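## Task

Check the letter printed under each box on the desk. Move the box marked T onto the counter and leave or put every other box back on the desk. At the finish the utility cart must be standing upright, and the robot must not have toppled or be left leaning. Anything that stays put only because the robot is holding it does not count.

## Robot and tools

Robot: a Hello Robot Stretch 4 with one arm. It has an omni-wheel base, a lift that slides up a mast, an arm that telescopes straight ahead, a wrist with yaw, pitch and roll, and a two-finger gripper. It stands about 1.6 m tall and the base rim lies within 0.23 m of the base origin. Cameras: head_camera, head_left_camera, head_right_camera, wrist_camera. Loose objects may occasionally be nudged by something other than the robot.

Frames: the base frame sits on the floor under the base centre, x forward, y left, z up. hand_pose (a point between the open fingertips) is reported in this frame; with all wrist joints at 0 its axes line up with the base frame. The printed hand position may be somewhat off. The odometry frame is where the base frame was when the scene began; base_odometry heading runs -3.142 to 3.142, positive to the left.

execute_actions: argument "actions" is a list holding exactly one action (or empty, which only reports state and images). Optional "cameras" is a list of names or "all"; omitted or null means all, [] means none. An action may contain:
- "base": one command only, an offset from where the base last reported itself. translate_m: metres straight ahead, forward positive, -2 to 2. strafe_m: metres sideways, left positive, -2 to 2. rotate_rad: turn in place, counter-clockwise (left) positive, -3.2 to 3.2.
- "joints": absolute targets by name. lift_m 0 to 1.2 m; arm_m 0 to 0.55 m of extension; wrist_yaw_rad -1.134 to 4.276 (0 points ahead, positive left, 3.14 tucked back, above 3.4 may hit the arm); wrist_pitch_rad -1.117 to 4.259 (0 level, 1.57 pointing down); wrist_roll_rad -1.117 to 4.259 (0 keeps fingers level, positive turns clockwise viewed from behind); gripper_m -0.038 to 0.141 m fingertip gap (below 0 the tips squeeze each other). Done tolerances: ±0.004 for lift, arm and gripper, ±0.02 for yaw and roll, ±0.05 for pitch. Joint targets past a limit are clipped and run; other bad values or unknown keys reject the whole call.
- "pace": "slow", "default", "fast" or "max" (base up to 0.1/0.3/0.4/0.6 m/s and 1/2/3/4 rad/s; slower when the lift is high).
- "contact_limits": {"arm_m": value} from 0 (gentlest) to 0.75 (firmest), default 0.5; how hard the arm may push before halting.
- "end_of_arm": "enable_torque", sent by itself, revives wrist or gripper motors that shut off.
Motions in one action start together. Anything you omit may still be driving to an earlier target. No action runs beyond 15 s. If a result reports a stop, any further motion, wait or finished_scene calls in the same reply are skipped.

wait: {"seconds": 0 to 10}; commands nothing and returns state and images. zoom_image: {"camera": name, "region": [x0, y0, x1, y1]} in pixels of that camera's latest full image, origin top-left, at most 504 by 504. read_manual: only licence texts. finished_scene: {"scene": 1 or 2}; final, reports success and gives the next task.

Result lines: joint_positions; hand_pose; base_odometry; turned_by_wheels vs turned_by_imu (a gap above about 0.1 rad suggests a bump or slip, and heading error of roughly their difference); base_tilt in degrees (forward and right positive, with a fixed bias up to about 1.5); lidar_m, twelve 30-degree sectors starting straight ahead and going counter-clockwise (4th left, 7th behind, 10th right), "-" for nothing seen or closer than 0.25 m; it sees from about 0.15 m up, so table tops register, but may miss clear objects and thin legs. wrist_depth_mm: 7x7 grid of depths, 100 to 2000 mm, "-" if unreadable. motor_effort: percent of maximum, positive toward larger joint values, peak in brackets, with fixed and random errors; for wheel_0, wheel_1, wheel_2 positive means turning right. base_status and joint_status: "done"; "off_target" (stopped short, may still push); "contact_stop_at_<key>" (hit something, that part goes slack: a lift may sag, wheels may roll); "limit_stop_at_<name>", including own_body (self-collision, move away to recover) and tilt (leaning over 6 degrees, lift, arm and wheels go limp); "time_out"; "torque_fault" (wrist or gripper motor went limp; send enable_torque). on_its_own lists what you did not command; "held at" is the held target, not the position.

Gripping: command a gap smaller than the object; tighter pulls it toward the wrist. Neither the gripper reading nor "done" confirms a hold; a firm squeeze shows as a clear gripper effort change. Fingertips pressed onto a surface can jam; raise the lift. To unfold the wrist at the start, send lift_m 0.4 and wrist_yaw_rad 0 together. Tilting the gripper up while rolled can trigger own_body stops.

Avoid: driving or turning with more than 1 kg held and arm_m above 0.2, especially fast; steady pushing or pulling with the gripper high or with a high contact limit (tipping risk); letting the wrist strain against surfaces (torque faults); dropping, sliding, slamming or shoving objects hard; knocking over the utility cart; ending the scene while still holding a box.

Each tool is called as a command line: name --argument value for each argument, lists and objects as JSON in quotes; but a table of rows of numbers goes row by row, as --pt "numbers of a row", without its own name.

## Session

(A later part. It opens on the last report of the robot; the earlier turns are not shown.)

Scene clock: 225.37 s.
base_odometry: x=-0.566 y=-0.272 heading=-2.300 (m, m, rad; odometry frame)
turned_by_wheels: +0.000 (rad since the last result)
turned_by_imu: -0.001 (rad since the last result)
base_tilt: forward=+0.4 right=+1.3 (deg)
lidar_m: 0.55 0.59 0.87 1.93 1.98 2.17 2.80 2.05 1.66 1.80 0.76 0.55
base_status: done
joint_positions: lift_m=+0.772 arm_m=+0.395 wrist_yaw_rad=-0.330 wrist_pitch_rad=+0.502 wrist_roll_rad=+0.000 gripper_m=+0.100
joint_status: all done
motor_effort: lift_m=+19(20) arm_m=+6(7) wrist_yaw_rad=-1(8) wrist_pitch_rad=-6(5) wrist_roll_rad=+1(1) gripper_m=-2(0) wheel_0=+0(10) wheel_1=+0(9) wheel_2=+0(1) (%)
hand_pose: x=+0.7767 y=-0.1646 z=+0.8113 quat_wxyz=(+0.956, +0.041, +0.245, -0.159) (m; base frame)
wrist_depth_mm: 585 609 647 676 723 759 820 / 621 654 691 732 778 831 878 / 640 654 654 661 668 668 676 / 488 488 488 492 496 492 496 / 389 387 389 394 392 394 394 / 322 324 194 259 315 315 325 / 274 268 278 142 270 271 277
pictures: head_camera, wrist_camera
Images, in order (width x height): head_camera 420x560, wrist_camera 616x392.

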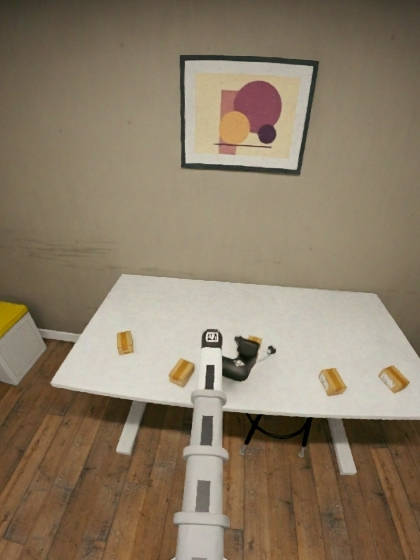

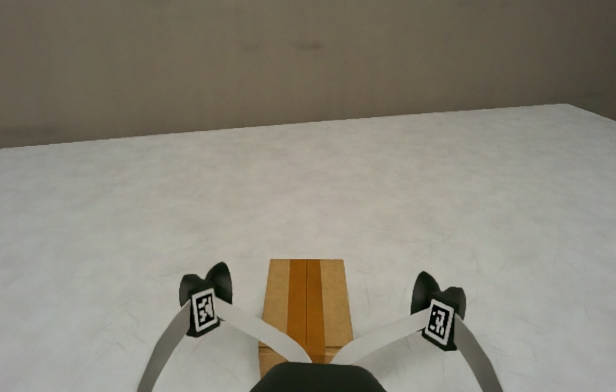

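execute_actions --actions '[{"joints": {"lift_m": 0.724, "wrist_yaw_rad": -0.305, "arm_m": 0.406, "gripper_m": 0.085}, "pace": "fast"}]' --cameras '["wrist_camera"]'

execute_actions --actions '[{"joints": {"gripper_m": 0.02}}]' --cameras '["wrist_camera"]'

Scene clock: 229.97 s.
base_odometry: x=-0.566 y=-0.272 heading=-2.300 (m, m, rad; odometry frame)
turned_by_wheels: +0.000 (rad since the last result)
turned_by_imu: -0.001 (rad since the last result)
base_tilt: forward=+0.6 right=+1.2 (deg)
lidar_m: 0.53 0.58 0.83 1.92 1.98 2.16 2.79 2.02 1.67 1.80 0.74 0.56
base_status: not commanded
joint_positions: lift_m=+0.724 arm_m=+0.405 wrist_yaw_rad=-0.305 wrist_pitch_rad=+0.502 wrist_roll_rad=+0.000 gripper_m=+0.085
joint_status: all done
motor_effort: lift_m=+16(17) arm_m=+7(8) wrist_yaw_rad=-1(1) wrist_pitch_rad=-5(4) wrist_roll_rad=+0(0) gripper_m=-1(2) wheel_0=-1(0) wheel_1=-1(1) wheel_2=+0(0) (%)
hand_pose: x=+0.7907 y=-0.1594 z=+0.7636 quat_wxyz=(+0.957, +0.038, +0.245, -0.147) (m; base frame)
wrist_depth_mm: 574 603 640 668 699 741 788 / 615 647 676 707 741 768 820 / 525 525 530 535 539 544 544 / 392 394 394 397 397 397 402 / 314 314 317 238 317 317 319 / 260 260 195 204 203 264 264 / 222 216 224 140 219 219 224
pictures: wrist_camera
Images, in order (width x height): wrist_camera 616x392.

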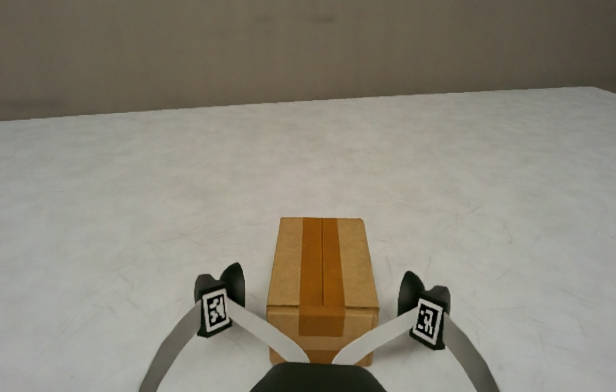

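Scene clock: 231.43 s.
base_odometry: x=-0.566 y=-0.272 heading=-2.300 (m, m, rad; odometry frame)
turned_by_wheels: +0.000 (rad since the last result)
turned_by_imu: +0.000 (rad since the last result)
base_tilt: forward=+0.5 right=+1.1 (deg)
lidar_m: 0.54 0.57 0.83 1.92 1.93 2.19 2.81 2.04 1.66 1.79 0.76 0.55
base_status: not commanded
joint_positions: lift_m=+0.724 arm_m=+0.405 wrist_yaw_rad=-0.305 wrist_pitch_rad=+0.503 wrist_roll_rad=+0.000 gripper_m=+0.020
joint_status: all done
motor_effort: lift_m=+16(16) arm_m=+6(6) wrist_yaw_rad=-1(1) wrist_pitch_rad=-9(7) wrist_roll_rad=-1(2) gripper_m=-18(19) wheel_0=+0(1) wheel_1=+0(0) wheel_2=+0(0) (%)
hand_pose: x=+0.7906 y=-0.1593 z=+0.7634 quat_wxyz=(+0.957, +0.038, +0.246, -0.147) (m; base frame)
wrist_depth_mm: 574 603 634 668 699 732 778 / 615 647 676 707 732 778 820 / 530 525 525 530 530 535 539 / 389 392 394 392 394 399 402 / 310 312 315 229 303 315 317 / 258 260 187 189 190 262 263 / 221 216 223 163 212 170 224
pictures: wrist_camera
Images, in order (width x height): wrist_camera 616x392.

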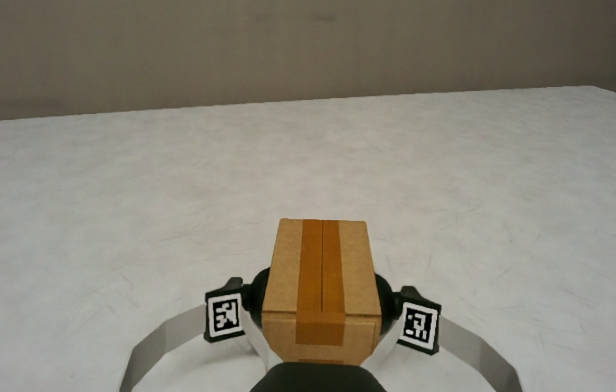

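execute_actions --actions '[{"joints": {"wrist_pitch_rad": -0.8, "wrist_roll_rad": 1.7, "wrist_yaw_rad": 1.1, "lift_m": 0.745}}]' --cameras '["head_camera"]'

zoom_image --camera "head_camera" --region '[110, 210, 250, 350]'

Scene clock: 245.23 s.
base_odometry: x=-0.566 y=-0.272 heading=-2.300 (m, m, rad; odometry frame)
turned_by_wheels: +0.000 (rad since the last result)
turned_by_imu: -0.001 (rad since the last result)
base_tilt: forward=+0.5 right=+1.0 (deg)
lidar_m: 0.52 0.57 0.83 1.91 1.99 2.19 2.79 2.04 1.65 1.79 0.75 0.56
base_status: not commanded
joint_positions: lift_m=+0.745 arm_m=+0.405 wrist_yaw_rad=+1.100 wrist_pitch_rad=-0.797 wrist_roll_rad=+1.700 gripper_m=+0.020
joint_status: all done
motor_effort: lift_m=+21(21) arm_m=+7(7) wrist_yaw_rad=-1(7) wrist_pitch_rad=-7(16) wrist_roll_rad=+0(5) gripper_m=-18(19) wheel_0=+0(0) wheel_1=+0(0) wheel_2=+0(0) (%)
hand_pose: x=+0.7452 y=+0.1400 z=+1.1294 quat_wxyz=(+0.366, +0.724, +0.143, +0.566) (m; base frame)
wrist_depth_mm: 1078 991 904 854 798 750 707 / 1229 1255 1160 1042 960 878 831 / 1229 1397 1499 1366 1229 1138 1025 / 1229 1397 1661 1863 1708 1499 1366 / 1182 1397 1618 229 - 1921 1661 / 1182 1336 187 190 190 1756 1576 / 1182 1281 1576 164 1863 162 1499
pictures: head_camera
Images, in order (width x height): head_camera 420x560.

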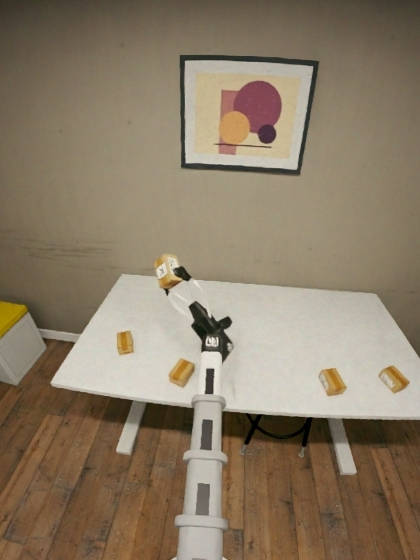

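Region (110, 210, 250, 350) of head_camera's 420x560 image, scaled by 3.600, with more detail than that image has.

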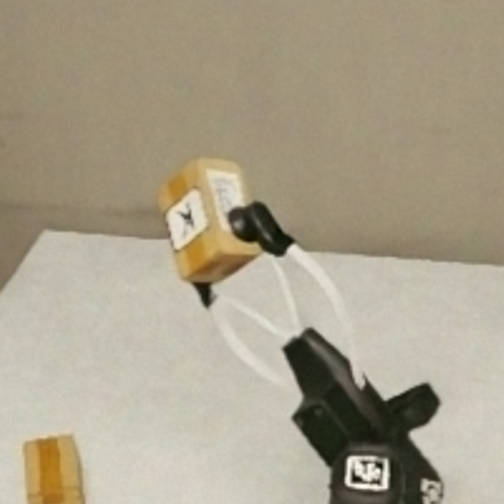

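zoom_image --camera "head_camera" --region '[145, 250, 190, 295]'

Region (145, 250, 190, 295) of head_camera's 420x560 image, scaled by 11.200, with more detail than that image has.

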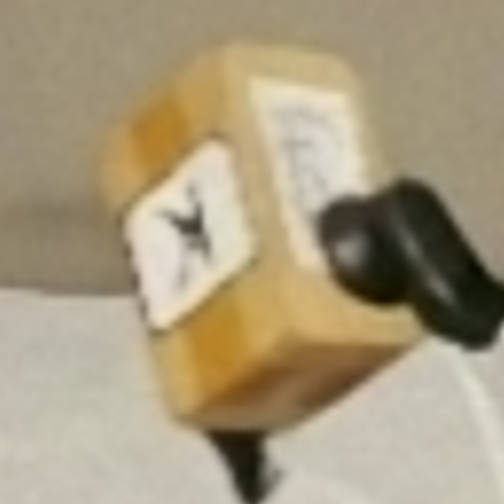

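execute_actions --actions '[{"joints": {"wrist_pitch_rad": 0.5, "wrist_roll_rad": 0.0, "wrist_yaw_rad": -0.305}}]' --cameras '[]'

execute_actions --actions '[{"joints": {"lift_m": 0.724}}]' --cameras '[]'

execute_actions --actions '[{"joints": {"gripper_m": 0.07}}]' --cameras '["wrist_camera"]'

execute_actions --actions '[{"joints": {"lift_m": 0.772}, "pace": "max"}]' --cameras '["head_camera"]'

zoom_image --camera "head_camera" --region '[100, 300, 420, 440]'

Scene clock: 263.87 s.
base_odometry: x=-0.566 y=-0.272 heading=-2.300 (m, m, rad; odometry frame)
turned_by_wheels: +0.000 (rad since the last result)
turned_by_imu: -0.001 (rad since the last result)
base_tilt: forward=+0.4 right=+1.1 (deg)
lidar_m: 0.53 0.59 0.82 1.93 1.98 2.18 2.78 2.06 1.69 1.79 0.73 0.57
base_status: not commanded
joint_positions: lift_m=+0.745 arm_m=+0.405 wrist_yaw_rad=-0.305 wrist_pitch_rad=+0.503 wrist_roll_rad=+0.000 gripper_m=+0.020
joint_status: all done
motor_effort: lift_m=+20(21) arm_m=+6(6) wrist_yaw_rad=-3(8) wrist_pitch_rad=-8(7) wrist_roll_rad=+0(5) gripper_m=-16(17) wheel_0=-1(1) wheel_1=+0(0) wheel_2=+0(0) (%)
hand_pose: x=+0.7908 y=-0.1592 z=+0.7840 quat_wxyz=(+0.957, +0.038, +0.246, -0.147) (m; base frame)
wrist_depth_mm: 580 603 634 668 699 732 788 / 615 647 683 715 759 788 831 / 580 585 585 580 585 585 591 / 430 430 436 436 436 436 436 / 343 345 347 228 334 349 351 / 286 287 187 190 190 290 289 / 244 237 246 163 233 170 248
pictures: none
No camera images: the call's "cameras" was empty. Leave "cameras" out to get every camera's image.

Scene clock: 264.67 s.
base_odometry: x=-0.566 y=-0.272 heading=-2.300 (m, m, rad; odometry frame)
turned_by_wheels: +0.000 (rad since the last result)
turned_by_imu: +0.000 (rad since the last result)
base_tilt: forward=+0.5 right=+1.1 (deg)
lidar_m: 0.55 0.56 0.82 1.91 1.97 2.15 2.78 2.05 1.67 1.80 0.76 0.55
base_status: not commanded
joint_positions: lift_m=+0.724 arm_m=+0.405 wrist_yaw_rad=-0.305 wrist_pitch_rad=+0.503 wrist_roll_rad=+0.000 gripper_m=+0.020
joint_status: all done
motor_effort: lift_m=+17(19) arm_m=+6(6) wrist_yaw_rad=-3(3) wrist_pitch_rad=-9(7) wrist_roll_rad=+0(1) gripper_m=-17(19) wheel_0=-1(1) wheel_1=+0(0) wheel_2=+0(0) (%)
hand_pose: x=+0.7907 y=-0.1592 z=+0.7633 quat_wxyz=(+0.957, +0.038, +0.246, -0.147) (m; base frame)
wrist_depth_mm: 574 603 634 668 707 741 778 / 615 647 676 707 741 768 809 / 521 525 525 530 530 535 539 / 392 394 392 394 394 397 399 / 310 312 315 229 303 317 317 / 258 259 187 190 190 263 263 / 221 215 223 163 211 169 223
pictures: none
No camera images: the call's "cameras" was empty. Leave "cameras" out to get every camera's image.

Scene clock: 265.97 s.
base_odometry: x=-0.566 y=-0.272 heading=-2.300 (m, m, rad; odometry frame)
turned_by_wheels: +0.000 (rad since the last result)
turned_by_imu: +0.000 (rad since the last result)
base_tilt: forward=+0.5 right=+1.1 (deg)
lidar_m: 0.51 0.58 0.84 1.91 1.97 2.16 2.81 2.08 1.67 1.80 0.76 0.54
base_status: not commanded
joint_positions: lift_m=+0.724 arm_m=+0.405 wrist_yaw_rad=-0.305 wrist_pitch_rad=+0.502 wrist_roll_rad=+0.000 gripper_m=+0.070
joint_status: all done
motor_effort: lift_m=+16(17) arm_m=+6(6) wrist_yaw_rad=-2(2) wrist_pitch_rad=-5(9) wrist_roll_rad=+0(0) gripper_m=-3(19) wheel_0=+0(0) wheel_1=+0(0) wheel_2=+0(0) (%)
hand_pose: x=+0.7908 y=-0.1593 z=+0.7634 quat_wxyz=(+0.957, +0.038, +0.246, -0.147) (m; base frame)
wrist_depth_mm: 580 609 634 668 699 741 788 / 615 647 676 715 741 768 820 / 525 521 530 530 535 535 539 / 394 392 397 394 397 399 399 / 314 314 315 237 317 319 319 / 259 262 195 204 198 264 264 / 222 217 224 140 217 218 224
pictures: wrist_camera
Images, in order (width x height): wrist_camera 616x392.

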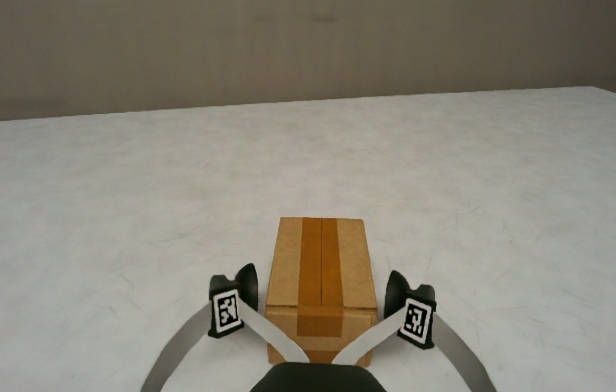

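Scene clock: 266.70 s.
base_odometry: x=-0.566 y=-0.272 heading=-2.300 (m, m, rad; odometry frame)
turned_by_wheels: +0.000 (rad since the last result)
turned_by_imu: +0.000 (rad since the last result)
base_tilt: forward=+0.5 right=+1.1 (deg)
lidar_m: 0.54 0.60 0.82 1.91 1.96 2.18 2.81 2.04 1.67 1.79 0.76 0.58
base_status: not commanded
joint_positions: lift_m=+0.772 arm_m=+0.405 wrist_yaw_rad=-0.305 wrist_pitch_rad=+0.502 wrist_roll_rad=+0.000 gripper_m=+0.070
joint_status: all done
motor_effort: lift_m=+19(22) arm_m=+6(6) wrist_yaw_rad=-2(2) wrist_pitch_rad=-5(5) wrist_roll_rad=+0(1) gripper_m=-3(3) wheel_0=-1(1) wheel_1=+0(0) wheel_2=+0(0) (%)
hand_pose: x=+0.7908 y=-0.1593 z=+0.8113 quat_wxyz=(+0.957, +0.038, +0.245, -0.147) (m; base frame)
wrist_depth_mm: 580 603 634 668 699 732 778 / 615 640 676 715 750 798 854 / 640 661 654 654 661 668 676 / 488 488 492 492 492 492 496 / 387 389 392 392 394 394 394 / 320 324 196 260 213 325 325 / 276 268 277 140 271 270 278
pictures: head_camera
Images, in order (width x height): head_camera 420x560.

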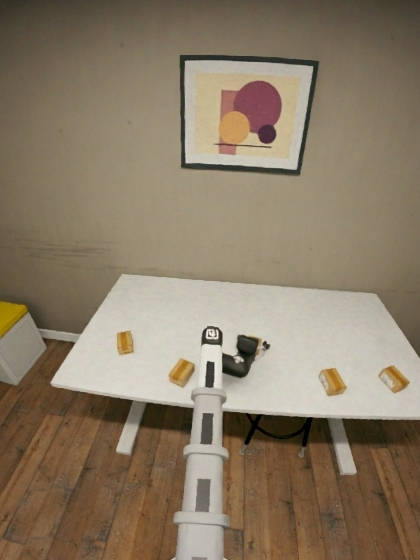

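Region (100, 300, 420, 440) of head_camera's 420x560 image, scaled by 1.575, with more detail than that image has; it fills the top 220 rows of this view, and the rest is white.

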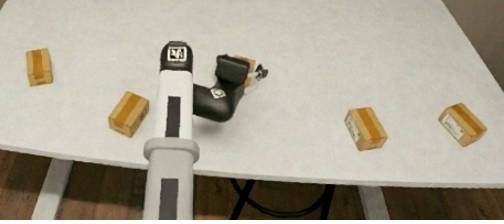

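zoom_image --camera "head_camera" --region '[300, 350, 420, 420]'

Region (300, 350, 420, 420) of head_camera's 420x560 image, scaled by 4.200, with more detail than that image has; it fills the top 294 rows of this view, and the rest is white.

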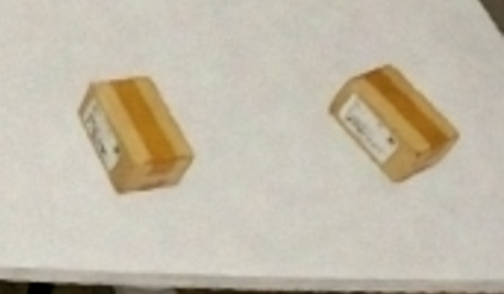

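execute_actions --actions '[{"base": {"strafe_m": -0.427}, "joints": {"arm_m": 0.2, "wrist_yaw_rad": 0.18, "gripper_m": 0.095}, "pace": "fast"}]' --cameras '["wrist_camera", "head_camera"]'

Scene clock: 287.67 s.
base_odometry: x=-0.885 y=+0.012 heading=-2.300 (m, m, rad; odometry frame)
turned_by_wheels: +0.000 (rad since the last result)
turned_by_imu: -0.001 (rad since the last result)
base_tilt: forward=+0.4 right=+1.1 (deg)
lidar_m: 0.50 0.56 0.80 2.36 2.31 2.90 2.82 1.48 1.28 1.37 1.44 0.56
base_status: done
joint_positions: lift_m=+0.772 arm_m=+0.201 wrist_yaw_rad=+0.180 wrist_pitch_rad=+0.502 wrist_roll_rad=+0.000 gripper_m=+0.095
joint_status: all done
motor_effort: lift_m=+19(19) arm_m=-6(6) wrist_yaw_rad=-1(4) wrist_pitch_rad=-5(6) wrist_roll_rad=+0(0) gripper_m=-2(3) wheel_0=+0(12) wheel_1=+1(9) wheel_2=+0(1) (%)
hand_pose: x=+0.6365 y=-0.0408 z=+0.8113 quat_wxyz=(+0.965, -0.022, +0.247, +0.087) (m; base frame)
wrist_depth_mm: 976 904 842 798 759 723 691 / 991 931 904 842 820 768 723 / 661 661 661 661 661 661 668 / 442 445 488 492 496 492 496 / 387 389 389 392 394 392 394 / 322 324 198 260 306 315 327 / 276 270 274 141 271 270 278
pictures: head_camera, wrist_camera
Images, in order (width x height): head_camera 420x560, wrist_camera 616x392.

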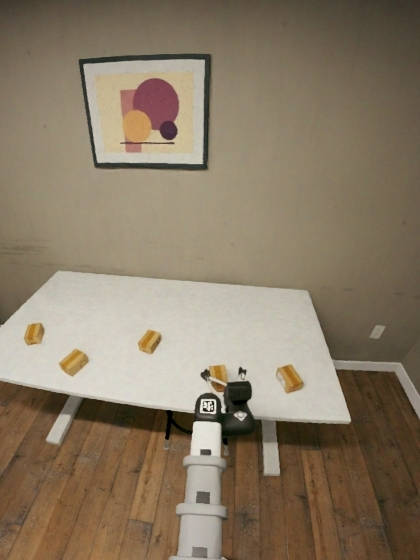

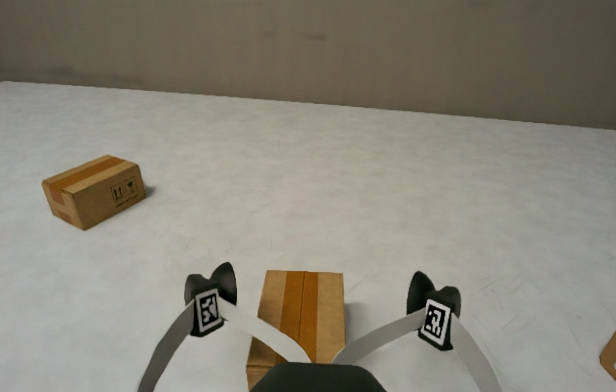

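execute_actions --actions '[{"base": {"strafe_m": 0.016}, "joints": {"lift_m": 0.724, "gripper_m": 0.085}, "pace": "fast"}]' --cameras '["wrist_camera"]'

execute_actions --actions '[{"joints": {"gripper_m": 0.02}}]' --cameras '["wrist_camera"]'

Scene clock: 295.30 s.
base_odometry: x=-0.873 y=+0.002 heading=-2.300 (m, m, rad; odometry frame)
turned_by_wheels: +0.000 (rad since the last result)
turned_by_imu: -0.001 (rad since the last result)
base_tilt: forward=+0.5 right=+1.1 (deg)
lidar_m: 0.52 0.55 0.81 2.33 2.27 2.89 2.82 1.48 1.27 1.38 1.48 0.55
base_status: done
joint_positions: lift_m=+0.724 arm_m=+0.201 wrist_yaw_rad=+0.180 wrist_pitch_rad=+0.502 wrist_roll_rad=+0.000 gripper_m=+0.085
joint_status: all done
motor_effort: lift_m=+16(17) arm_m=-6(6) wrist_yaw_rad=+0(1) wrist_pitch_rad=-6(6) wrist_roll_rad=+3(1) gripper_m=-2(0) wheel_0=+0(9) wheel_1=-2(9) wheel_2=+0(1) (%)
hand_pose: x=+0.6365 y=-0.0407 z=+0.7635 quat_wxyz=(+0.965, -0.022, +0.247, +0.087) (m; base frame)
wrist_depth_mm: 946 891 854 798 759 723 691 / 809 798 809 798 788 759 723 / 496 442 530 535 530 539 544 / 389 394 397 399 399 399 399 / 315 314 317 237 304 317 319 / 260 262 194 198 198 263 264 / 223 217 224 140 219 218 224
pictures: wrist_camera
Images, in order (width x height): wrist_camera 616x392.

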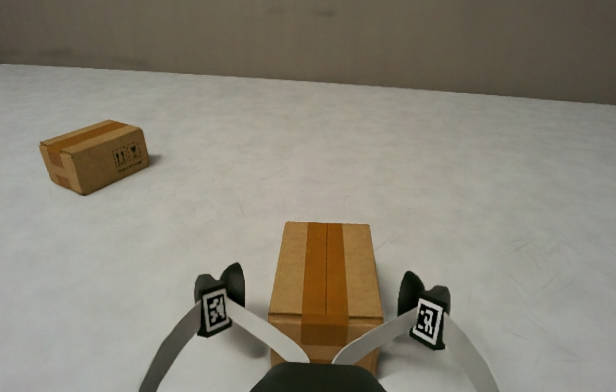

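Scene clock: 296.77 s.
base_odometry: x=-0.873 y=+0.002 heading=-2.300 (m, m, rad; odometry frame)
turned_by_wheels: +0.000 (rad since the last result)
turned_by_imu: +0.000 (rad since the last result)
base_tilt: forward=+0.5 right=+1.2 (deg)
lidar_m: 0.53 0.55 0.83 2.34 2.26 2.89 2.81 1.48 1.33 1.40 1.47 0.53
base_status: not commanded
joint_positions: lift_m=+0.724 arm_m=+0.201 wrist_yaw_rad=+0.180 wrist_pitch_rad=+0.503 wrist_roll_rad=+0.000 gripper_m=+0.020
joint_status: all done
motor_effort: lift_m=+16(16) arm_m=-6(6) wrist_yaw_rad=-1(1) wrist_pitch_rad=-8(7) wrist_roll_rad=+0(1) gripper_m=-16(19) wheel_0=+0(0) wheel_1=-1(1) wheel_2=+0(0) (%)
hand_pose: x=+0.6364 y=-0.0407 z=+0.7634 quat_wxyz=(+0.965, -0.022, +0.248, +0.087) (m; base frame)
wrist_depth_mm: 960 904 854 809 759 715 691 / 809 809 798 809 778 750 723 / 477 442 535 530 530 535 539 / 389 392 394 397 397 399 399 / 314 314 314 229 304 315 317 / 259 260 187 190 190 263 262 / 221 216 220 159 212 168 224
pictures: wrist_camera
Images, in order (width x height): wrist_camera 616x392.

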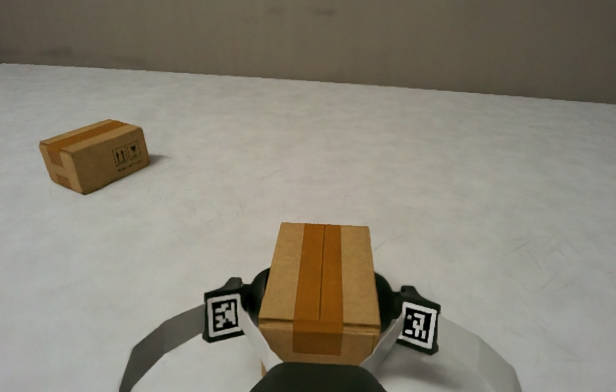

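execute_actions --actions '[{"joints": {"wrist_pitch_rad": -0.9, "wrist_roll_rad": 1.7, "wrist_yaw_rad": 1.5, "lift_m": 0.745}}]' --cameras '["head_camera"]'

zoom_image --camera "head_camera" --region '[80, 270, 220, 410]'

Scene clock: 300.50 s.
base_odometry: x=-0.873 y=+0.002 heading=-2.300 (m, m, rad; odometry frame)
turned_by_wheels: +0.000 (rad since the last result)
turned_by_imu: -0.001 (rad since the last result)
base_tilt: forward=+0.5 right=+1.1 (deg)
lidar_m: 0.51 0.58 0.82 2.34 2.26 2.93 2.81 1.48 1.31 1.37 1.47 0.54
base_status: not commanded
joint_positions: lift_m=+0.745 arm_m=+0.201 wrist_yaw_rad=+1.500 wrist_pitch_rad=-0.897 wrist_roll_rad=+1.700 gripper_m=+0.020
joint_status: all done
motor_effort: lift_m=+21(23) arm_m=-6(6) wrist_yaw_rad=+0(6) wrist_pitch_rad=-8(15) wrist_roll_rad=+1(4) gripper_m=-17(18) wheel_0=+0(0) wheel_1=-1(1) wheel_2=+0(0) (%)
hand_pose: x=+0.4720 y=+0.1732 z=+1.1485 quat_wxyz=(+0.213, +0.690, +0.252, +0.644) (m; base frame)
wrist_depth_mm: 1229 1397 1537 1661 1708 1756 1808 / 1205 1397 1576 1921 - - 1921 / 1229 1366 1576 1863 - - 1921 / 1205 1366 1537 1863 - - - / 1182 1336 1537 229 - - - / 1182 1308 187 190 190 - - / 1118 976 1430 159 - 170 -
pictures: head_camera
Images, in order (width x height): head_camera 420x560.

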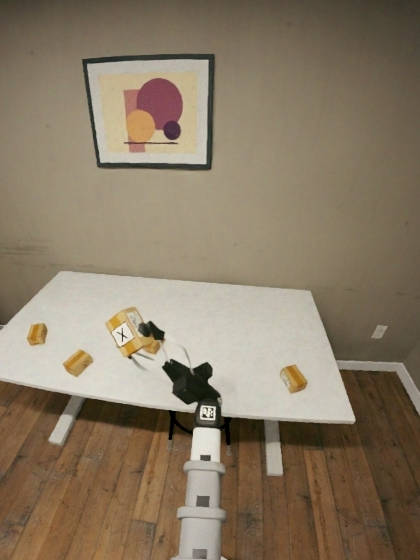

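Region (80, 270, 220, 410) of head_camera's 420x560 image, scaled by 3.600, with more detail than that image has.

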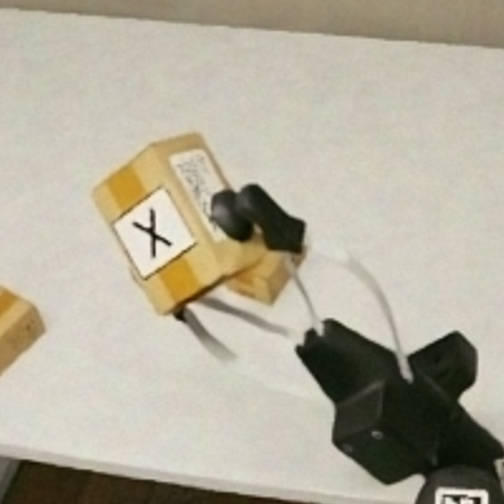

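zoom_image --camera "head_camera" --region '[260, 350, 340, 410]'

execute_actions --actions '[{"joints": {"wrist_pitch_rad": 0.5, "wrist_roll_rad": 0.0, "wrist_yaw_rad": 0.18}}]' --cameras '[]'

execute_actions --actions '[{"joints": {"lift_m": 0.724}}]' --cameras '[]'

execute_actions --actions '[{"joints": {"gripper_m": 0.07}}]' --cameras '["wrist_camera"]'

execute_actions --actions '[{"joints": {"lift_m": 0.772}, "pace": "max"}]' --cameras '[]'

Region (260, 350, 340, 410) of head_camera's 420x560 image, scaled by 6.300, with more detail than that image has; it fills the top 378 rows of this view, and the rest is white.

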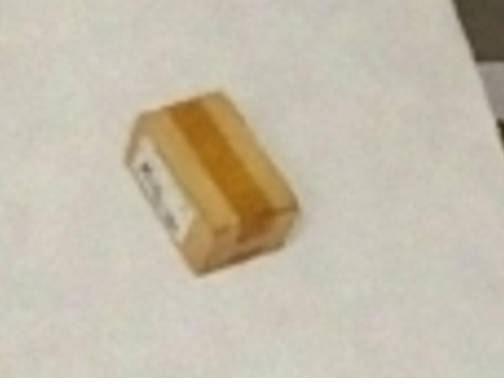

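Scene clock: 307.20 s.
base_odometry: x=-0.873 y=+0.002 heading=-2.300 (m, m, rad; odometry frame)
turned_by_wheels: +0.000 (rad since the last result)
turned_by_imu: -0.001 (rad since the last result)
base_tilt: forward=+0.5 right=+1.1 (deg)
lidar_m: 0.52 0.55 0.82 2.34 2.29 2.91 2.82 1.49 1.34 1.39 1.47 0.55
base_status: not commanded
joint_positions: lift_m=+0.745 arm_m=+0.201 wrist_yaw_rad=+0.180 wrist_pitch_rad=+0.503 wrist_roll_rad=+0.000 gripper_m=+0.020
joint_status: all done
motor_effort: lift_m=+21(21) arm_m=-6(6) wrist_yaw_rad=-2(7) wrist_pitch_rad=-8(8) wrist_roll_rad=-1(7) gripper_m=-18(17) wheel_0=+0(1) wheel_1=-1(1) wheel_2=+0(0) (%)
hand_pose: x=+0.6364 y=-0.0406 z=+0.7841 quat_wxyz=(+0.965, -0.022, +0.248, +0.087) (m; base frame)
wrist_depth_mm: 976 904 842 809 768 715 691 / 891 878 878 831 798 768 732 / 585 580 585 585 585 591 591 / 410 415 436 439 439 439 439 / 347 345 345 229 334 347 349 / 286 287 187 189 190 290 290 / 246 238 244 159 234 169 247
pictures: none
No camera images: the call's "cameras" was empty. Leave "cameras" out to get every camera's image.

Scene clock: 308.00 s.
base_odometry: x=-0.873 y=+0.002 heading=-2.300 (m, m, rad; odometry frame)
turned_by_wheels: +0.000 (rad since the last result)
turned_by_imu: +0.000 (rad since the last result)
base_tilt: forward=+0.5 right=+1.1 (deg)
lidar_m: 0.52 0.54 0.80 2.35 2.29 2.88 2.79 1.47 1.29 1.38 1.49 0.55
base_status: not commanded
joint_positions: lift_m=+0.724 arm_m=+0.201 wrist_yaw_rad=+0.180 wrist_pitch_rad=+0.503 wrist_roll_rad=+0.000 gripper_m=+0.020
joint_status: all done
motor_effort: lift_m=+16(21) arm_m=-6(6) wrist_yaw_rad=-2(3) wrist_pitch_rad=-9(7) wrist_roll_rad=-1(2) gripper_m=-19(19) wheel_0=+0(0) wheel_1=-1(1) wheel_2=+0(0) (%)
hand_pose: x=+0.6363 y=-0.0407 z=+0.7633 quat_wxyz=(+0.965, -0.022, +0.248, +0.087) (m; base frame)
wrist_depth_mm: 960 904 854 809 759 723 691 / 809 788 809 809 778 750 723 / 480 445 521 530 535 535 535 / 389 394 397 394 397 399 397 / 314 314 315 229 304 319 317 / 259 262 187 190 190 263 263 / 222 216 221 159 212 169 224
pictures: none
No camera images: the call's "cameras" was empty. Leave "cameras" out to get every camera's image.

Scene clock: 309.30 s.
base_odometry: x=-0.873 y=+0.002 heading=-2.300 (m, m, rad; odometry frame)
turned_by_wheels: +0.000 (rad since the last result)
turned_by_imu: +0.000 (rad since the last result)
base_tilt: forward=+0.5 right=+1.2 (deg)
lidar_m: 0.52 0.56 0.82 2.32 2.29 2.91 2.81 1.49 1.32 1.38 1.48 0.54
base_status: not commanded
joint_positions: lift_m=+0.724 arm_m=+0.201 wrist_yaw_rad=+0.180 wrist_pitch_rad=+0.502 wrist_roll_rad=+0.000 gripper_m=+0.070
joint_status: all done
motor_effort: lift_m=+16(16) arm_m=-6(6) wrist_yaw_rad=-2(2) wrist_pitch_rad=-7(7) wrist_roll_rad=-1(2) gripper_m=-2(19) wheel_0=+0(0) wheel_1=-1(1) wheel_2=+0(0) (%)
hand_pose: x=+0.6364 y=-0.0407 z=+0.7635 quat_wxyz=(+0.965, -0.022, +0.248, +0.087) (m; base frame)
wrist_depth_mm: 976 904 842 798 759 723 691 / 820 798 809 809 778 759 723 / 496 445 525 530 530 535 539 / 392 394 394 397 397 399 399 / 314 315 317 238 304 319 317 / 260 262 195 198 197 263 264 / 223 217 224 140 219 218 224
pictures: wrist_camera
Images, in order (width x height): wrist_camera 616x392.

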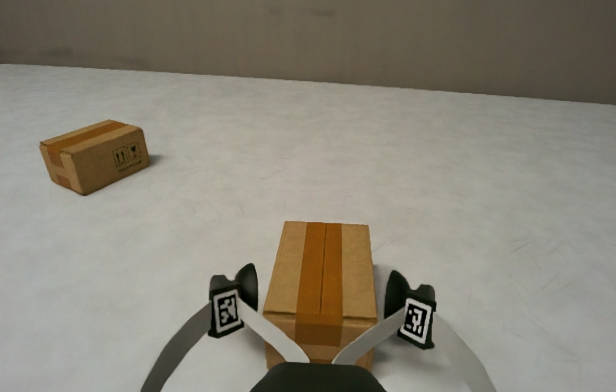

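Scene clock: 310.03 s.
base_odometry: x=-0.873 y=+0.002 heading=-2.300 (m, m, rad; odometry frame)
turned_by_wheels: +0.000 (rad since the last result)
turned_by_imu: +0.000 (rad since the last result)
base_tilt: forward=+0.5 right=+1.0 (deg)
lidar_m: 0.53 0.54 0.82 2.35 2.28 2.88 2.80 1.49 1.32 1.37 1.46 0.53
base_status: not commanded
joint_positions: lift_m=+0.772 arm_m=+0.201 wrist_yaw_rad=+0.180 wrist_pitch_rad=+0.502 wrist_roll_rad=+0.000 gripper_m=+0.070
joint_status: all done
motor_effort: lift_m=+20(22) arm_m=-6(6) wrist_yaw_rad=-2(2) wrist_pitch_rad=-5(8) wrist_roll_rad=+0(0) gripper_m=-3(3) wheel_0=+0(0) wheel_1=-1(1) wheel_2=-1(0) (%)
hand_pose: x=+0.6365 y=-0.0407 z=+0.8113 quat_wxyz=(+0.965, -0.022, +0.247, +0.087) (m; base frame)
wrist_depth_mm: 946 904 854 798 759 723 691 / 1008 931 904 854 809 768 732 / 654 654 654 661 661 654 668 / 466 445 488 488 496 496 496 / 389 389 392 394 394 394 392 / 324 324 196 262 212 327 325 / 276 270 277 140 271 270 278
pictures: none
No camera images: the call's "cameras" was empty. Leave "cameras" out to get every camera's image.

execute_actions --actions '[{"base": {"strafe_m": -0.308}, "joints": {"arm_m": 0.21, "wrist_yaw_rad": 0.33, "gripper_m": 0.09}, "pace": "fast"}]' --cameras '["wrist_camera", "head_camera"]'

Scene clock: 318.57 s.
base_odometry: x=-1.103 y=+0.207 heading=-2.300 (m, m, rad; odometry frame)
turned_by_wheels: +0.000 (rad since the last result)
turned_by_imu: -0.001 (rad since the last result)
base_tilt: forward=+0.6 right=+1.0 (deg)
lidar_m: 0.50 0.54 0.76 2.65 2.56 2.89 2.83 1.05 1.11 1.07 1.16 0.54
base_status: done
joint_positions: lift_m=+0.772 arm_m=+0.209 wrist_yaw_rad=+0.330 wrist_pitch_rad=+0.502 wrist_roll_rad=+0.000 gripper_m=+0.090
joint_status: all done
motor_effort: lift_m=+19(20) arm_m=+6(7) wrist_yaw_rad=-1(4) wrist_pitch_rad=-5(5) wrist_roll_rad=+0(0) gripper_m=-1(1) wheel_0=-3(11) wheel_1=+3(9) wheel_2=+0(1) (%)
hand_pose: x=+0.6474 y=-0.0008 z=+0.8113 quat_wxyz=(+0.956, -0.041, +0.245, +0.159) (m; base frame)
wrist_depth_mm: 1118 1008 904 820 750 691 640 / 1008 991 931 854 798 741 676 / 634 661 654 661 661 661 707 / 488 488 492 488 492 492 732 / 322 389 392 392 392 394 410 / 314 324 196 262 244 325 325 / 274 268 277 141 270 270 277
pictures: head_camera, wrist_camera
Images, in order (width x height): head_camera 420x560, wrist_camera 616x392.

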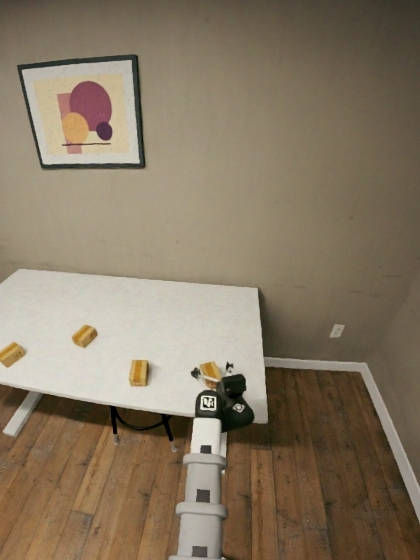

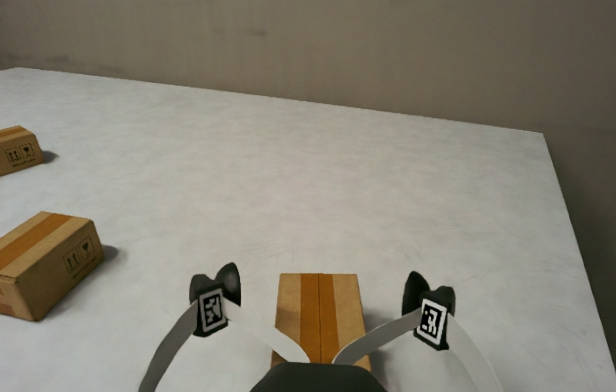

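Well centred. Lower, grip and inspect.

execute_actions --actions '[{"joints": {"lift_m": 0.724, "arm_m": 0.205, "gripper_m": 0.075}, "pace": "fast"}]' --cameras '["wrist_camera"]'

execute_actions --actions '[{"joints": {"gripper_m": 0.02}}]' --cameras '["wrist_camera", "head_left_camera", "head_right_camera"]'

Scene clock: 321.77 s.
base_odometry: x=-1.103 y=+0.207 heading=-2.300 (m, m, rad; odometry frame)
turned_by_wheels: +0.000 (rad since the last result)
turned_by_imu: -0.001 (rad since the last result)
base_tilt: forward=+0.5 right=+1.1 (deg)
lidar_m: 0.52 0.57 0.74 2.63 2.56 2.88 2.82 1.09 1.11 1.07 1.15 0.54
base_status: not commanded
joint_positions: lift_m=+0.724 arm_m=+0.206 wrist_yaw_rad=+0.330 wrist_pitch_rad=+0.502 wrist_roll_rad=+0.000 gripper_m=+0.075
joint_status: all done
motor_effort: lift_m=+16(17) arm_m=-6(8) wrist_yaw_rad=+0(1) wrist_pitch_rad=-5(6) wrist_roll_rad=+0(0) gripper_m=-1(5) wheel_0=-3(2) wheel_1=+2(2) wheel_2=+0(1) (%)
hand_pose: x=+0.6446 y=-0.0008 z=+0.7636 quat_wxyz=(+0.956, -0.041, +0.245, +0.159) (m; base frame)
wrist_depth_mm: 1118 1008 891 820 750 683 640 / 820 809 809 809 768 723 676 / 535 535 530 530 535 535 661 / 315 394 394 397 399 399 399 / 301 317 317 238 317 319 319 / 260 262 196 200 198 265 263 / 223 218 224 140 218 217 224
pictures: wrist_camera
Images, in order (width x height): wrist_camera 616x392.

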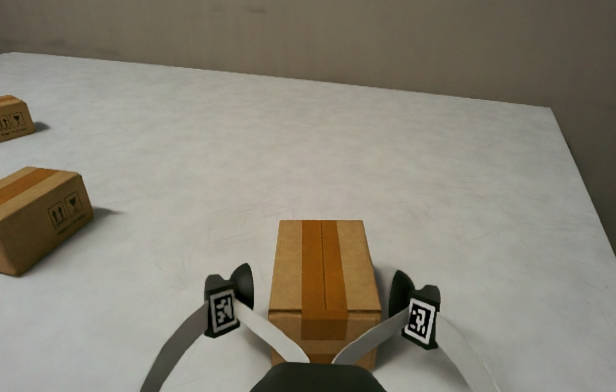

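Scene clock: 323.13 s.
base_odometry: x=-1.103 y=+0.207 heading=-2.300 (m, m, rad; odometry frame)
turned_by_wheels: +0.000 (rad since the last result)
turned_by_imu: +0.000 (rad since the last result)
base_tilt: forward=+0.6 right=+1.1 (deg)
lidar_m: 0.50 0.55 0.77 2.65 2.56 2.92 2.82 1.09 1.11 1.08 1.13 0.54
base_status: not commanded
joint_positions: lift_m=+0.724 arm_m=+0.206 wrist_yaw_rad=+0.330 wrist_pitch_rad=+0.503 wrist_roll_rad=+0.000 gripper_m=+0.020
joint_status: all done
motor_effort: lift_m=+16(16) arm_m=-6(6) wrist_yaw_rad=-1(1) wrist_pitch_rad=-8(8) wrist_roll_rad=+0(1) gripper_m=-18(18) wheel_0=-2(2) wheel_1=+2(2) wheel_2=+0(1) (%)
hand_pose: x=+0.6445 y=-0.0008 z=+0.7634 quat_wxyz=(+0.955, -0.041, +0.245, +0.159) (m; base frame)
wrist_depth_mm: 1118 1008 891 820 750 691 640 / 809 798 809 798 759 715 676 / 530 530 530 525 530 535 654 / 315 392 397 397 397 397 397 / 301 314 315 229 303 315 315 / 259 262 186 189 190 263 262 / 222 216 223 162 212 170 223
pictures: head_left_camera, head_right_camera, wrist_camera
Images, in order (width x height): head_left_camera 420x672, head_right_camera 420x672, wrist_camera 616x392.

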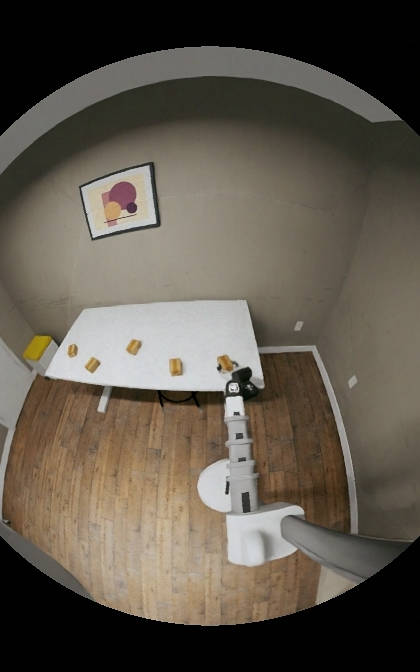

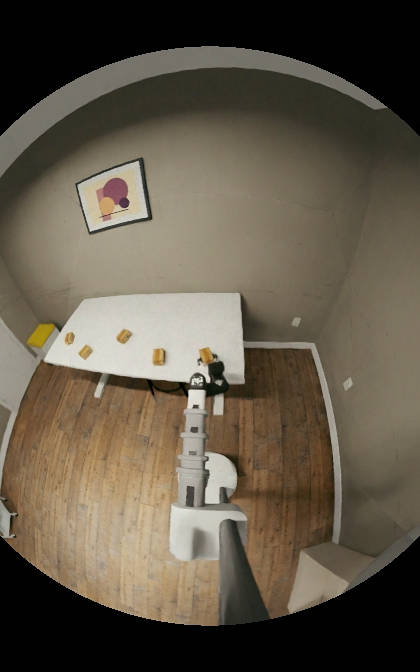

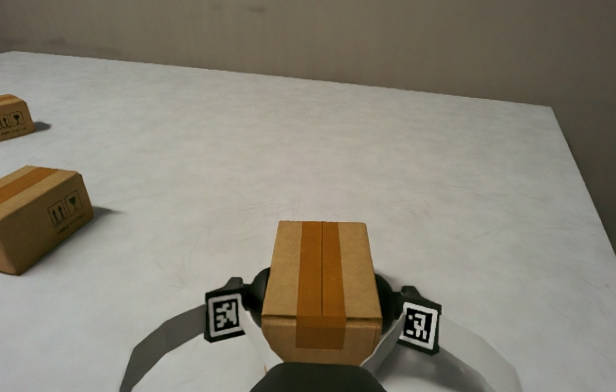

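execute_actions --actions '[{"base": {"rotate_rad": -3.2}, "joints": {"wrist_pitch_rad": -0.9, "wrist_roll_rad": 1.9, "wrist_yaw_rad": 1.2, "arm_m": 0.1}, "pace": "default"}]' --cameras '["head_camera", "head_left_camera"]'

Scene clock: 349.30 s.
base_odometry: x=-1.103 y=+0.207 heading=+0.784 (m, m, rad; odometry frame)
turned_by_wheels: -3.200 (rad since the last result)
turned_by_imu: -3.210 (rad since the last result)
base_tilt: forward=+0.5 right=+1.0 (deg)
lidar_m: 2.78 1.14 1.09 1.06 1.13 0.54 0.50 0.52 0.73 2.65 2.54 2.95
base_status: done
joint_positions: lift_m=+0.724 arm_m=+0.101 wrist_yaw_rad=+1.200 wrist_pitch_rad=-0.898 wrist_roll_rad=+1.900 gripper_m=+0.020
joint_status: all done
motor_effort: lift_m=+17(17) arm_m=-6(7) wrist_yaw_rad=-1(3) wrist_pitch_rad=-6(12) wrist_roll_rad=+1(8) gripper_m=-18(18) wheel_0=+1(9) wheel_1=+0(8) wheel_2=+0(8) (%)
hand_pose: x=+0.4187 y=+0.1359 z=+1.1278 quat_wxyz=(+0.233, +0.747, +0.205, +0.587) (m; base frame)
wrist_depth_mm: 1366 1537 1756 - 1618 1255 1060 / 1308 1464 1708 1921 1576 1229 1025 / 1281 1464 1661 1863 1464 1182 991 / 1255 1397 1618 1808 1430 1160 976 / 1229 1366 1537 229 1336 1138 960 / 1182 1308 188 190 190 1098 931 / 1160 1255 1464 162 1182 170 904
pictures: head_camera, head_left_camera
Images, in order (width x height): head_camera 420x560, head_left_camera 420x672.

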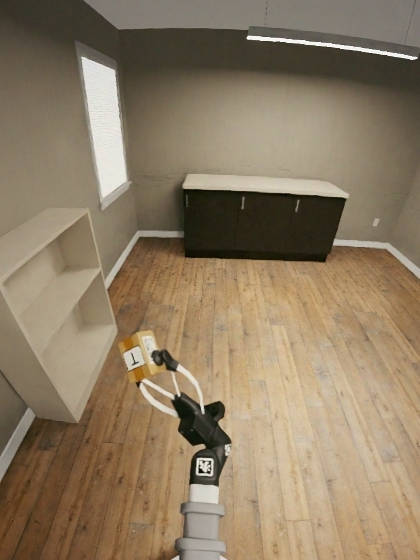

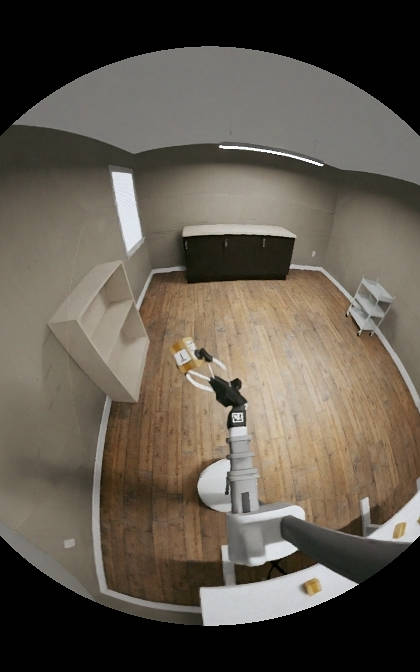

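execute_actions --actions '[{"base": {"translate_m": 2.0}, "joints": {"wrist_pitch_rad": 0.5, "wrist_roll_rad": 0.0, "wrist_yaw_rad": 0.0, "arm_m": 0.5, "lift_m": 0.99}, "pace": "fast"}]' --cameras '["head_camera", "wrist_camera"]'

Scene clock: 364.63 s.
base_odometry: x=+0.314 y=+1.619 heading=+0.784 (m, m, rad; odometry frame)
turned_by_wheels: +0.000 (rad since the last result)
turned_by_imu: -0.004 (rad since the last result)
base_tilt: forward=+0.5 right=+1.0 (deg)
lidar_m: 0.77 0.81 1.16 1.11 0.94 1.16 2.65 2.65 2.16 2.14 1.16 0.80
base_status: done
joint_positions: lift_m=+0.990 arm_m=+0.499 wrist_yaw_rad=+0.000 wrist_pitch_rad=+0.503 wrist_roll_rad=+0.000 gripper_m=+0.020
joint_status: all done
motor_effort: lift_m=+20(21) arm_m=+6(8) wrist_yaw_rad=-1(9) wrist_pitch_rad=-8(8) wrist_roll_rad=+2(3) gripper_m=-19(18) wheel_0=+3(9) wheel_1=+0(8) wheel_2=+2(14) (%)
hand_pose: x=+0.9226 y=-0.0874 z=+1.0290 quat_wxyz=(+0.969, +0.000, +0.249, +0.000) (m; base frame)
wrist_depth_mm: 634 634 640 640 640 634 634 / 683 691 683 691 683 683 676 / 732 723 715 723 723 723 715 / 535 539 539 544 539 544 549 / 427 430 433 229 415 433 433 / 355 359 187 190 190 359 359 / 306 297 306 162 291 169 307
pictures: head_camera, wrist_camera
Images, in order (width x height): head_camera 420x560, wrist_camera 616x392.

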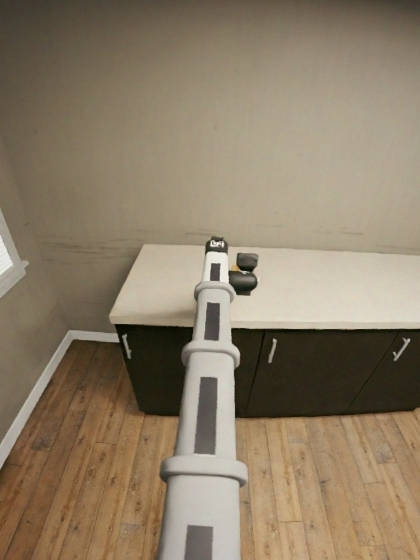

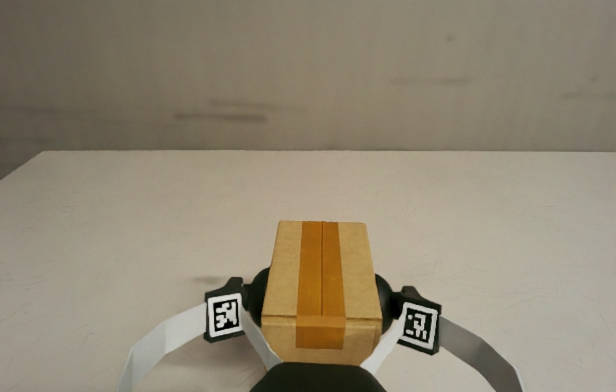

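execute_actions --actions '[{"joints": {"lift_m": 0.917}}]' --cameras '["wrist_camera"]'

Scene clock: 368.77 s.
base_odometry: x=+0.314 y=+1.619 heading=+0.784 (m, m, rad; odometry frame)
turned_by_wheels: +0.000 (rad since the last result)
turned_by_imu: -0.001 (rad since the last result)
base_tilt: forward=+0.4 right=+1.1 (deg)
lidar_m: 0.78 0.81 1.13 1.11 0.91 1.15 2.66 2.64 2.20 2.14 1.16 0.82
base_status: not commanded
joint_positions: lift_m=+0.917 arm_m=+0.499 wrist_yaw_rad=+0.000 wrist_pitch_rad=+0.503 wrist_roll_rad=+0.000 gripper_m=+0.020
joint_status: all done
motor_effort: lift_m=+16(18) arm_m=+6(6) wrist_yaw_rad=-1(2) wrist_pitch_rad=-11(8) wrist_roll_rad=+1(1) gripper_m=-18(17) wheel_0=+3(3) wheel_1=+0(0) wheel_2=+2(2) (%)
hand_pose: x=+0.9226 y=-0.0874 z=+0.9563 quat_wxyz=(+0.969, +0.000, +0.249, +0.000) (m; base frame)
wrist_depth_mm: 634 640 640 640 640 634 634 / 691 683 691 683 683 683 683 / 535 530 535 535 539 539 544 / 397 397 399 397 399 402 402 / 315 319 317 229 307 319 319 / 262 263 187 190 190 265 265 / 224 217 226 162 214 170 225
pictures: wrist_camera
Images, in order (width x height): wrist_camera 616x392.

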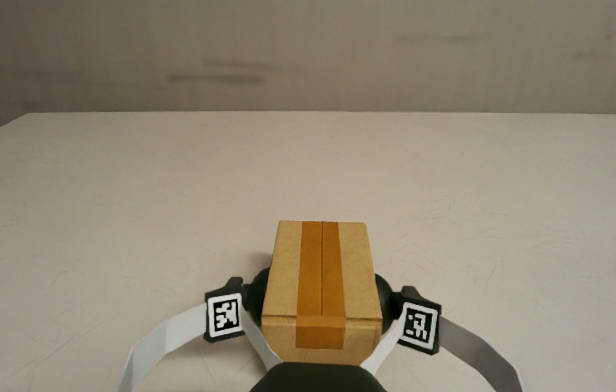

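execute_actions --actions '[{"joints": {"lift_m": 0.915, "gripper_m": 0.08}}]' --cameras '["wrist_camera"]'

execute_actions --actions '[{"joints": {"arm_m": 0.4, "lift_m": 0.94}, "pace": "fast"}]'

Scene clock: 372.80 s.
base_odometry: x=+0.314 y=+1.619 heading=+0.784 (m, m, rad; odometry frame)
turned_by_wheels: +0.000 (rad since the last result)
turned_by_imu: -0.001 (rad since the last result)
base_tilt: forward=+0.5 right=+1.1 (deg)
lidar_m: 0.77 0.81 1.15 1.12 0.93 1.16 2.69 2.63 2.19 2.14 1.14 0.80
base_status: not commanded
joint_positions: lift_m=+0.915 arm_m=+0.499 wrist_yaw_rad=+0.000 wrist_pitch_rad=+0.502 wrist_roll_rad=+0.000 gripper_m=+0.080
joint_status: all done
motor_effort: lift_m=+17(15) arm_m=+6(6) wrist_yaw_rad=-1(2) wrist_pitch_rad=-7(9) wrist_roll_rad=-1(2) gripper_m=-1(17) wheel_0=+3(3) wheel_1=+0(0) wheel_2=+2(2) (%)
hand_pose: x=+0.9227 y=-0.0874 z=+0.9544 quat_wxyz=(+0.969, +0.000, +0.249, +0.000) (m; base frame)
wrist_depth_mm: 640 640 634 640 640 627 640 / 683 683 683 683 683 676 683 / 525 530 535 535 535 535 544 / 394 394 399 397 399 399 402 / 314 314 317 238 317 317 319 / 259 262 196 201 198 265 264 / 223 217 224 140 219 219 224
pictures: wrist_camera
Images, in order (width x height): wrist_camera 616x392.

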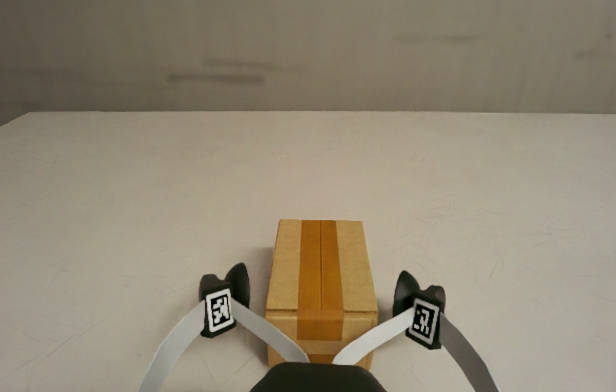

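Scene clock: 373.90 s.
base_odometry: x=+0.314 y=+1.619 heading=+0.784 (m, m, rad; odometry frame)
turned_by_wheels: +0.000 (rad since the last result)
turned_by_imu: +0.000 (rad since the last result)
base_tilt: forward=+0.5 right=+1.1 (deg)
lidar_m: 0.76 0.81 1.16 1.10 0.91 1.16 2.66 2.66 2.17 2.12 1.16 0.81
base_status: not commanded
joint_positions: lift_m=+0.940 arm_m=+0.401 wrist_yaw_rad=+0.000 wrist_pitch_rad=+0.502 wrist_roll_rad=+0.000 gripper_m=+0.080
joint_status: all done
motor_effort: lift_m=+20(22) arm_m=-6(7) wrist_yaw_rad=-1(2) wrist_pitch_rad=-4(8) wrist_roll_rad=+1(0) gripper_m=-2(1) wheel_0=+3(3) wheel_1=+0(0) wheel_2=+2(2) (%)
hand_pose: x=+0.8249 y=-0.0874 z=+0.9792 quat_wxyz=(+0.969, +0.000, +0.248, +0.000) (m; base frame)
wrist_depth_mm: 732 723 723 732 723 732 715 / 778 778 778 778 788 768 768 / 591 597 597 603 597 609 615 / 442 442 445 424 449 449 452 / 351 353 355 301 357 357 357 / 293 294 196 297 211 296 297 / 251 244 253 140 246 245 253
pictures: head_camera, head_left_camera, head_right_camera, wrist_camera
Images, in order (width x height): head_camera 420x560, head_left_camera 420x672, head_right_camera 420x672, wrist_camera 616x392.

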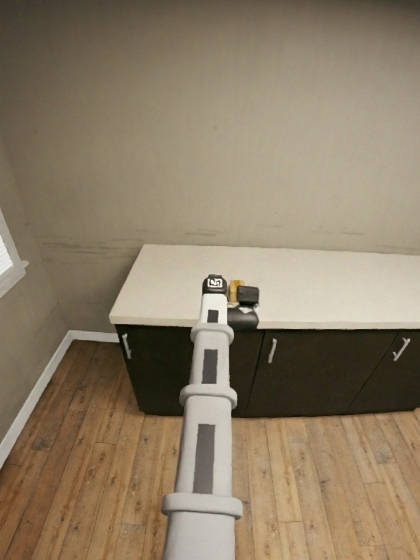

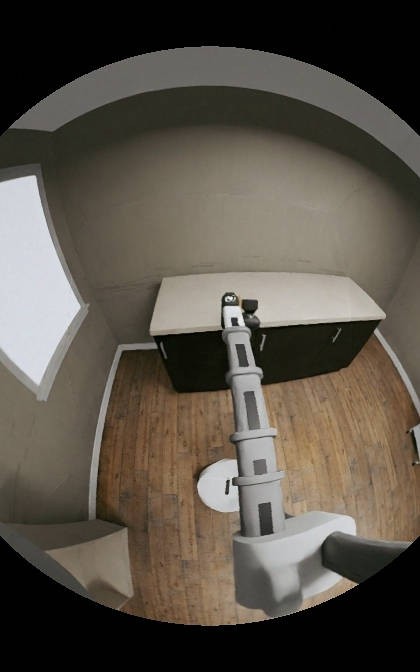

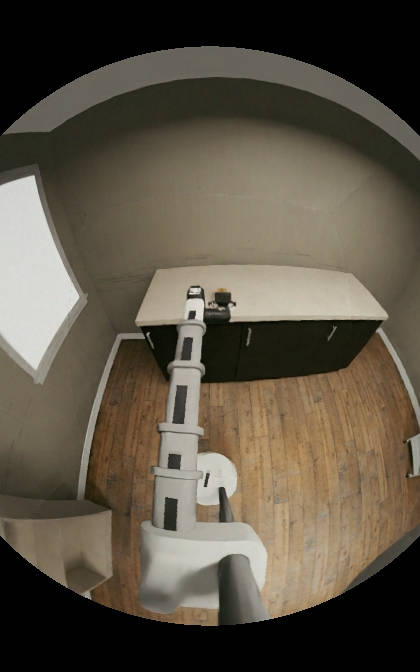

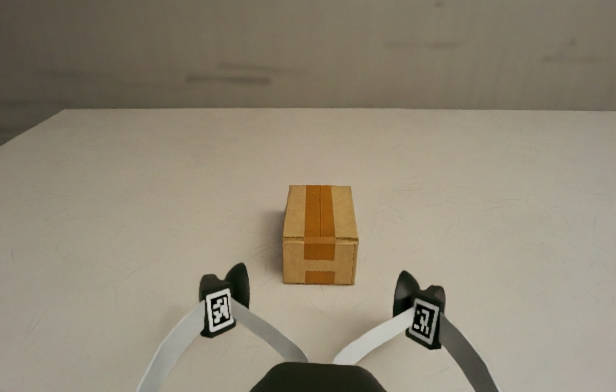

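The T box is on the counter, the gripper is clear, the others were left on the desk and the cart is untouched.

finished_scene --scene 1

The scene is finished: the task was done.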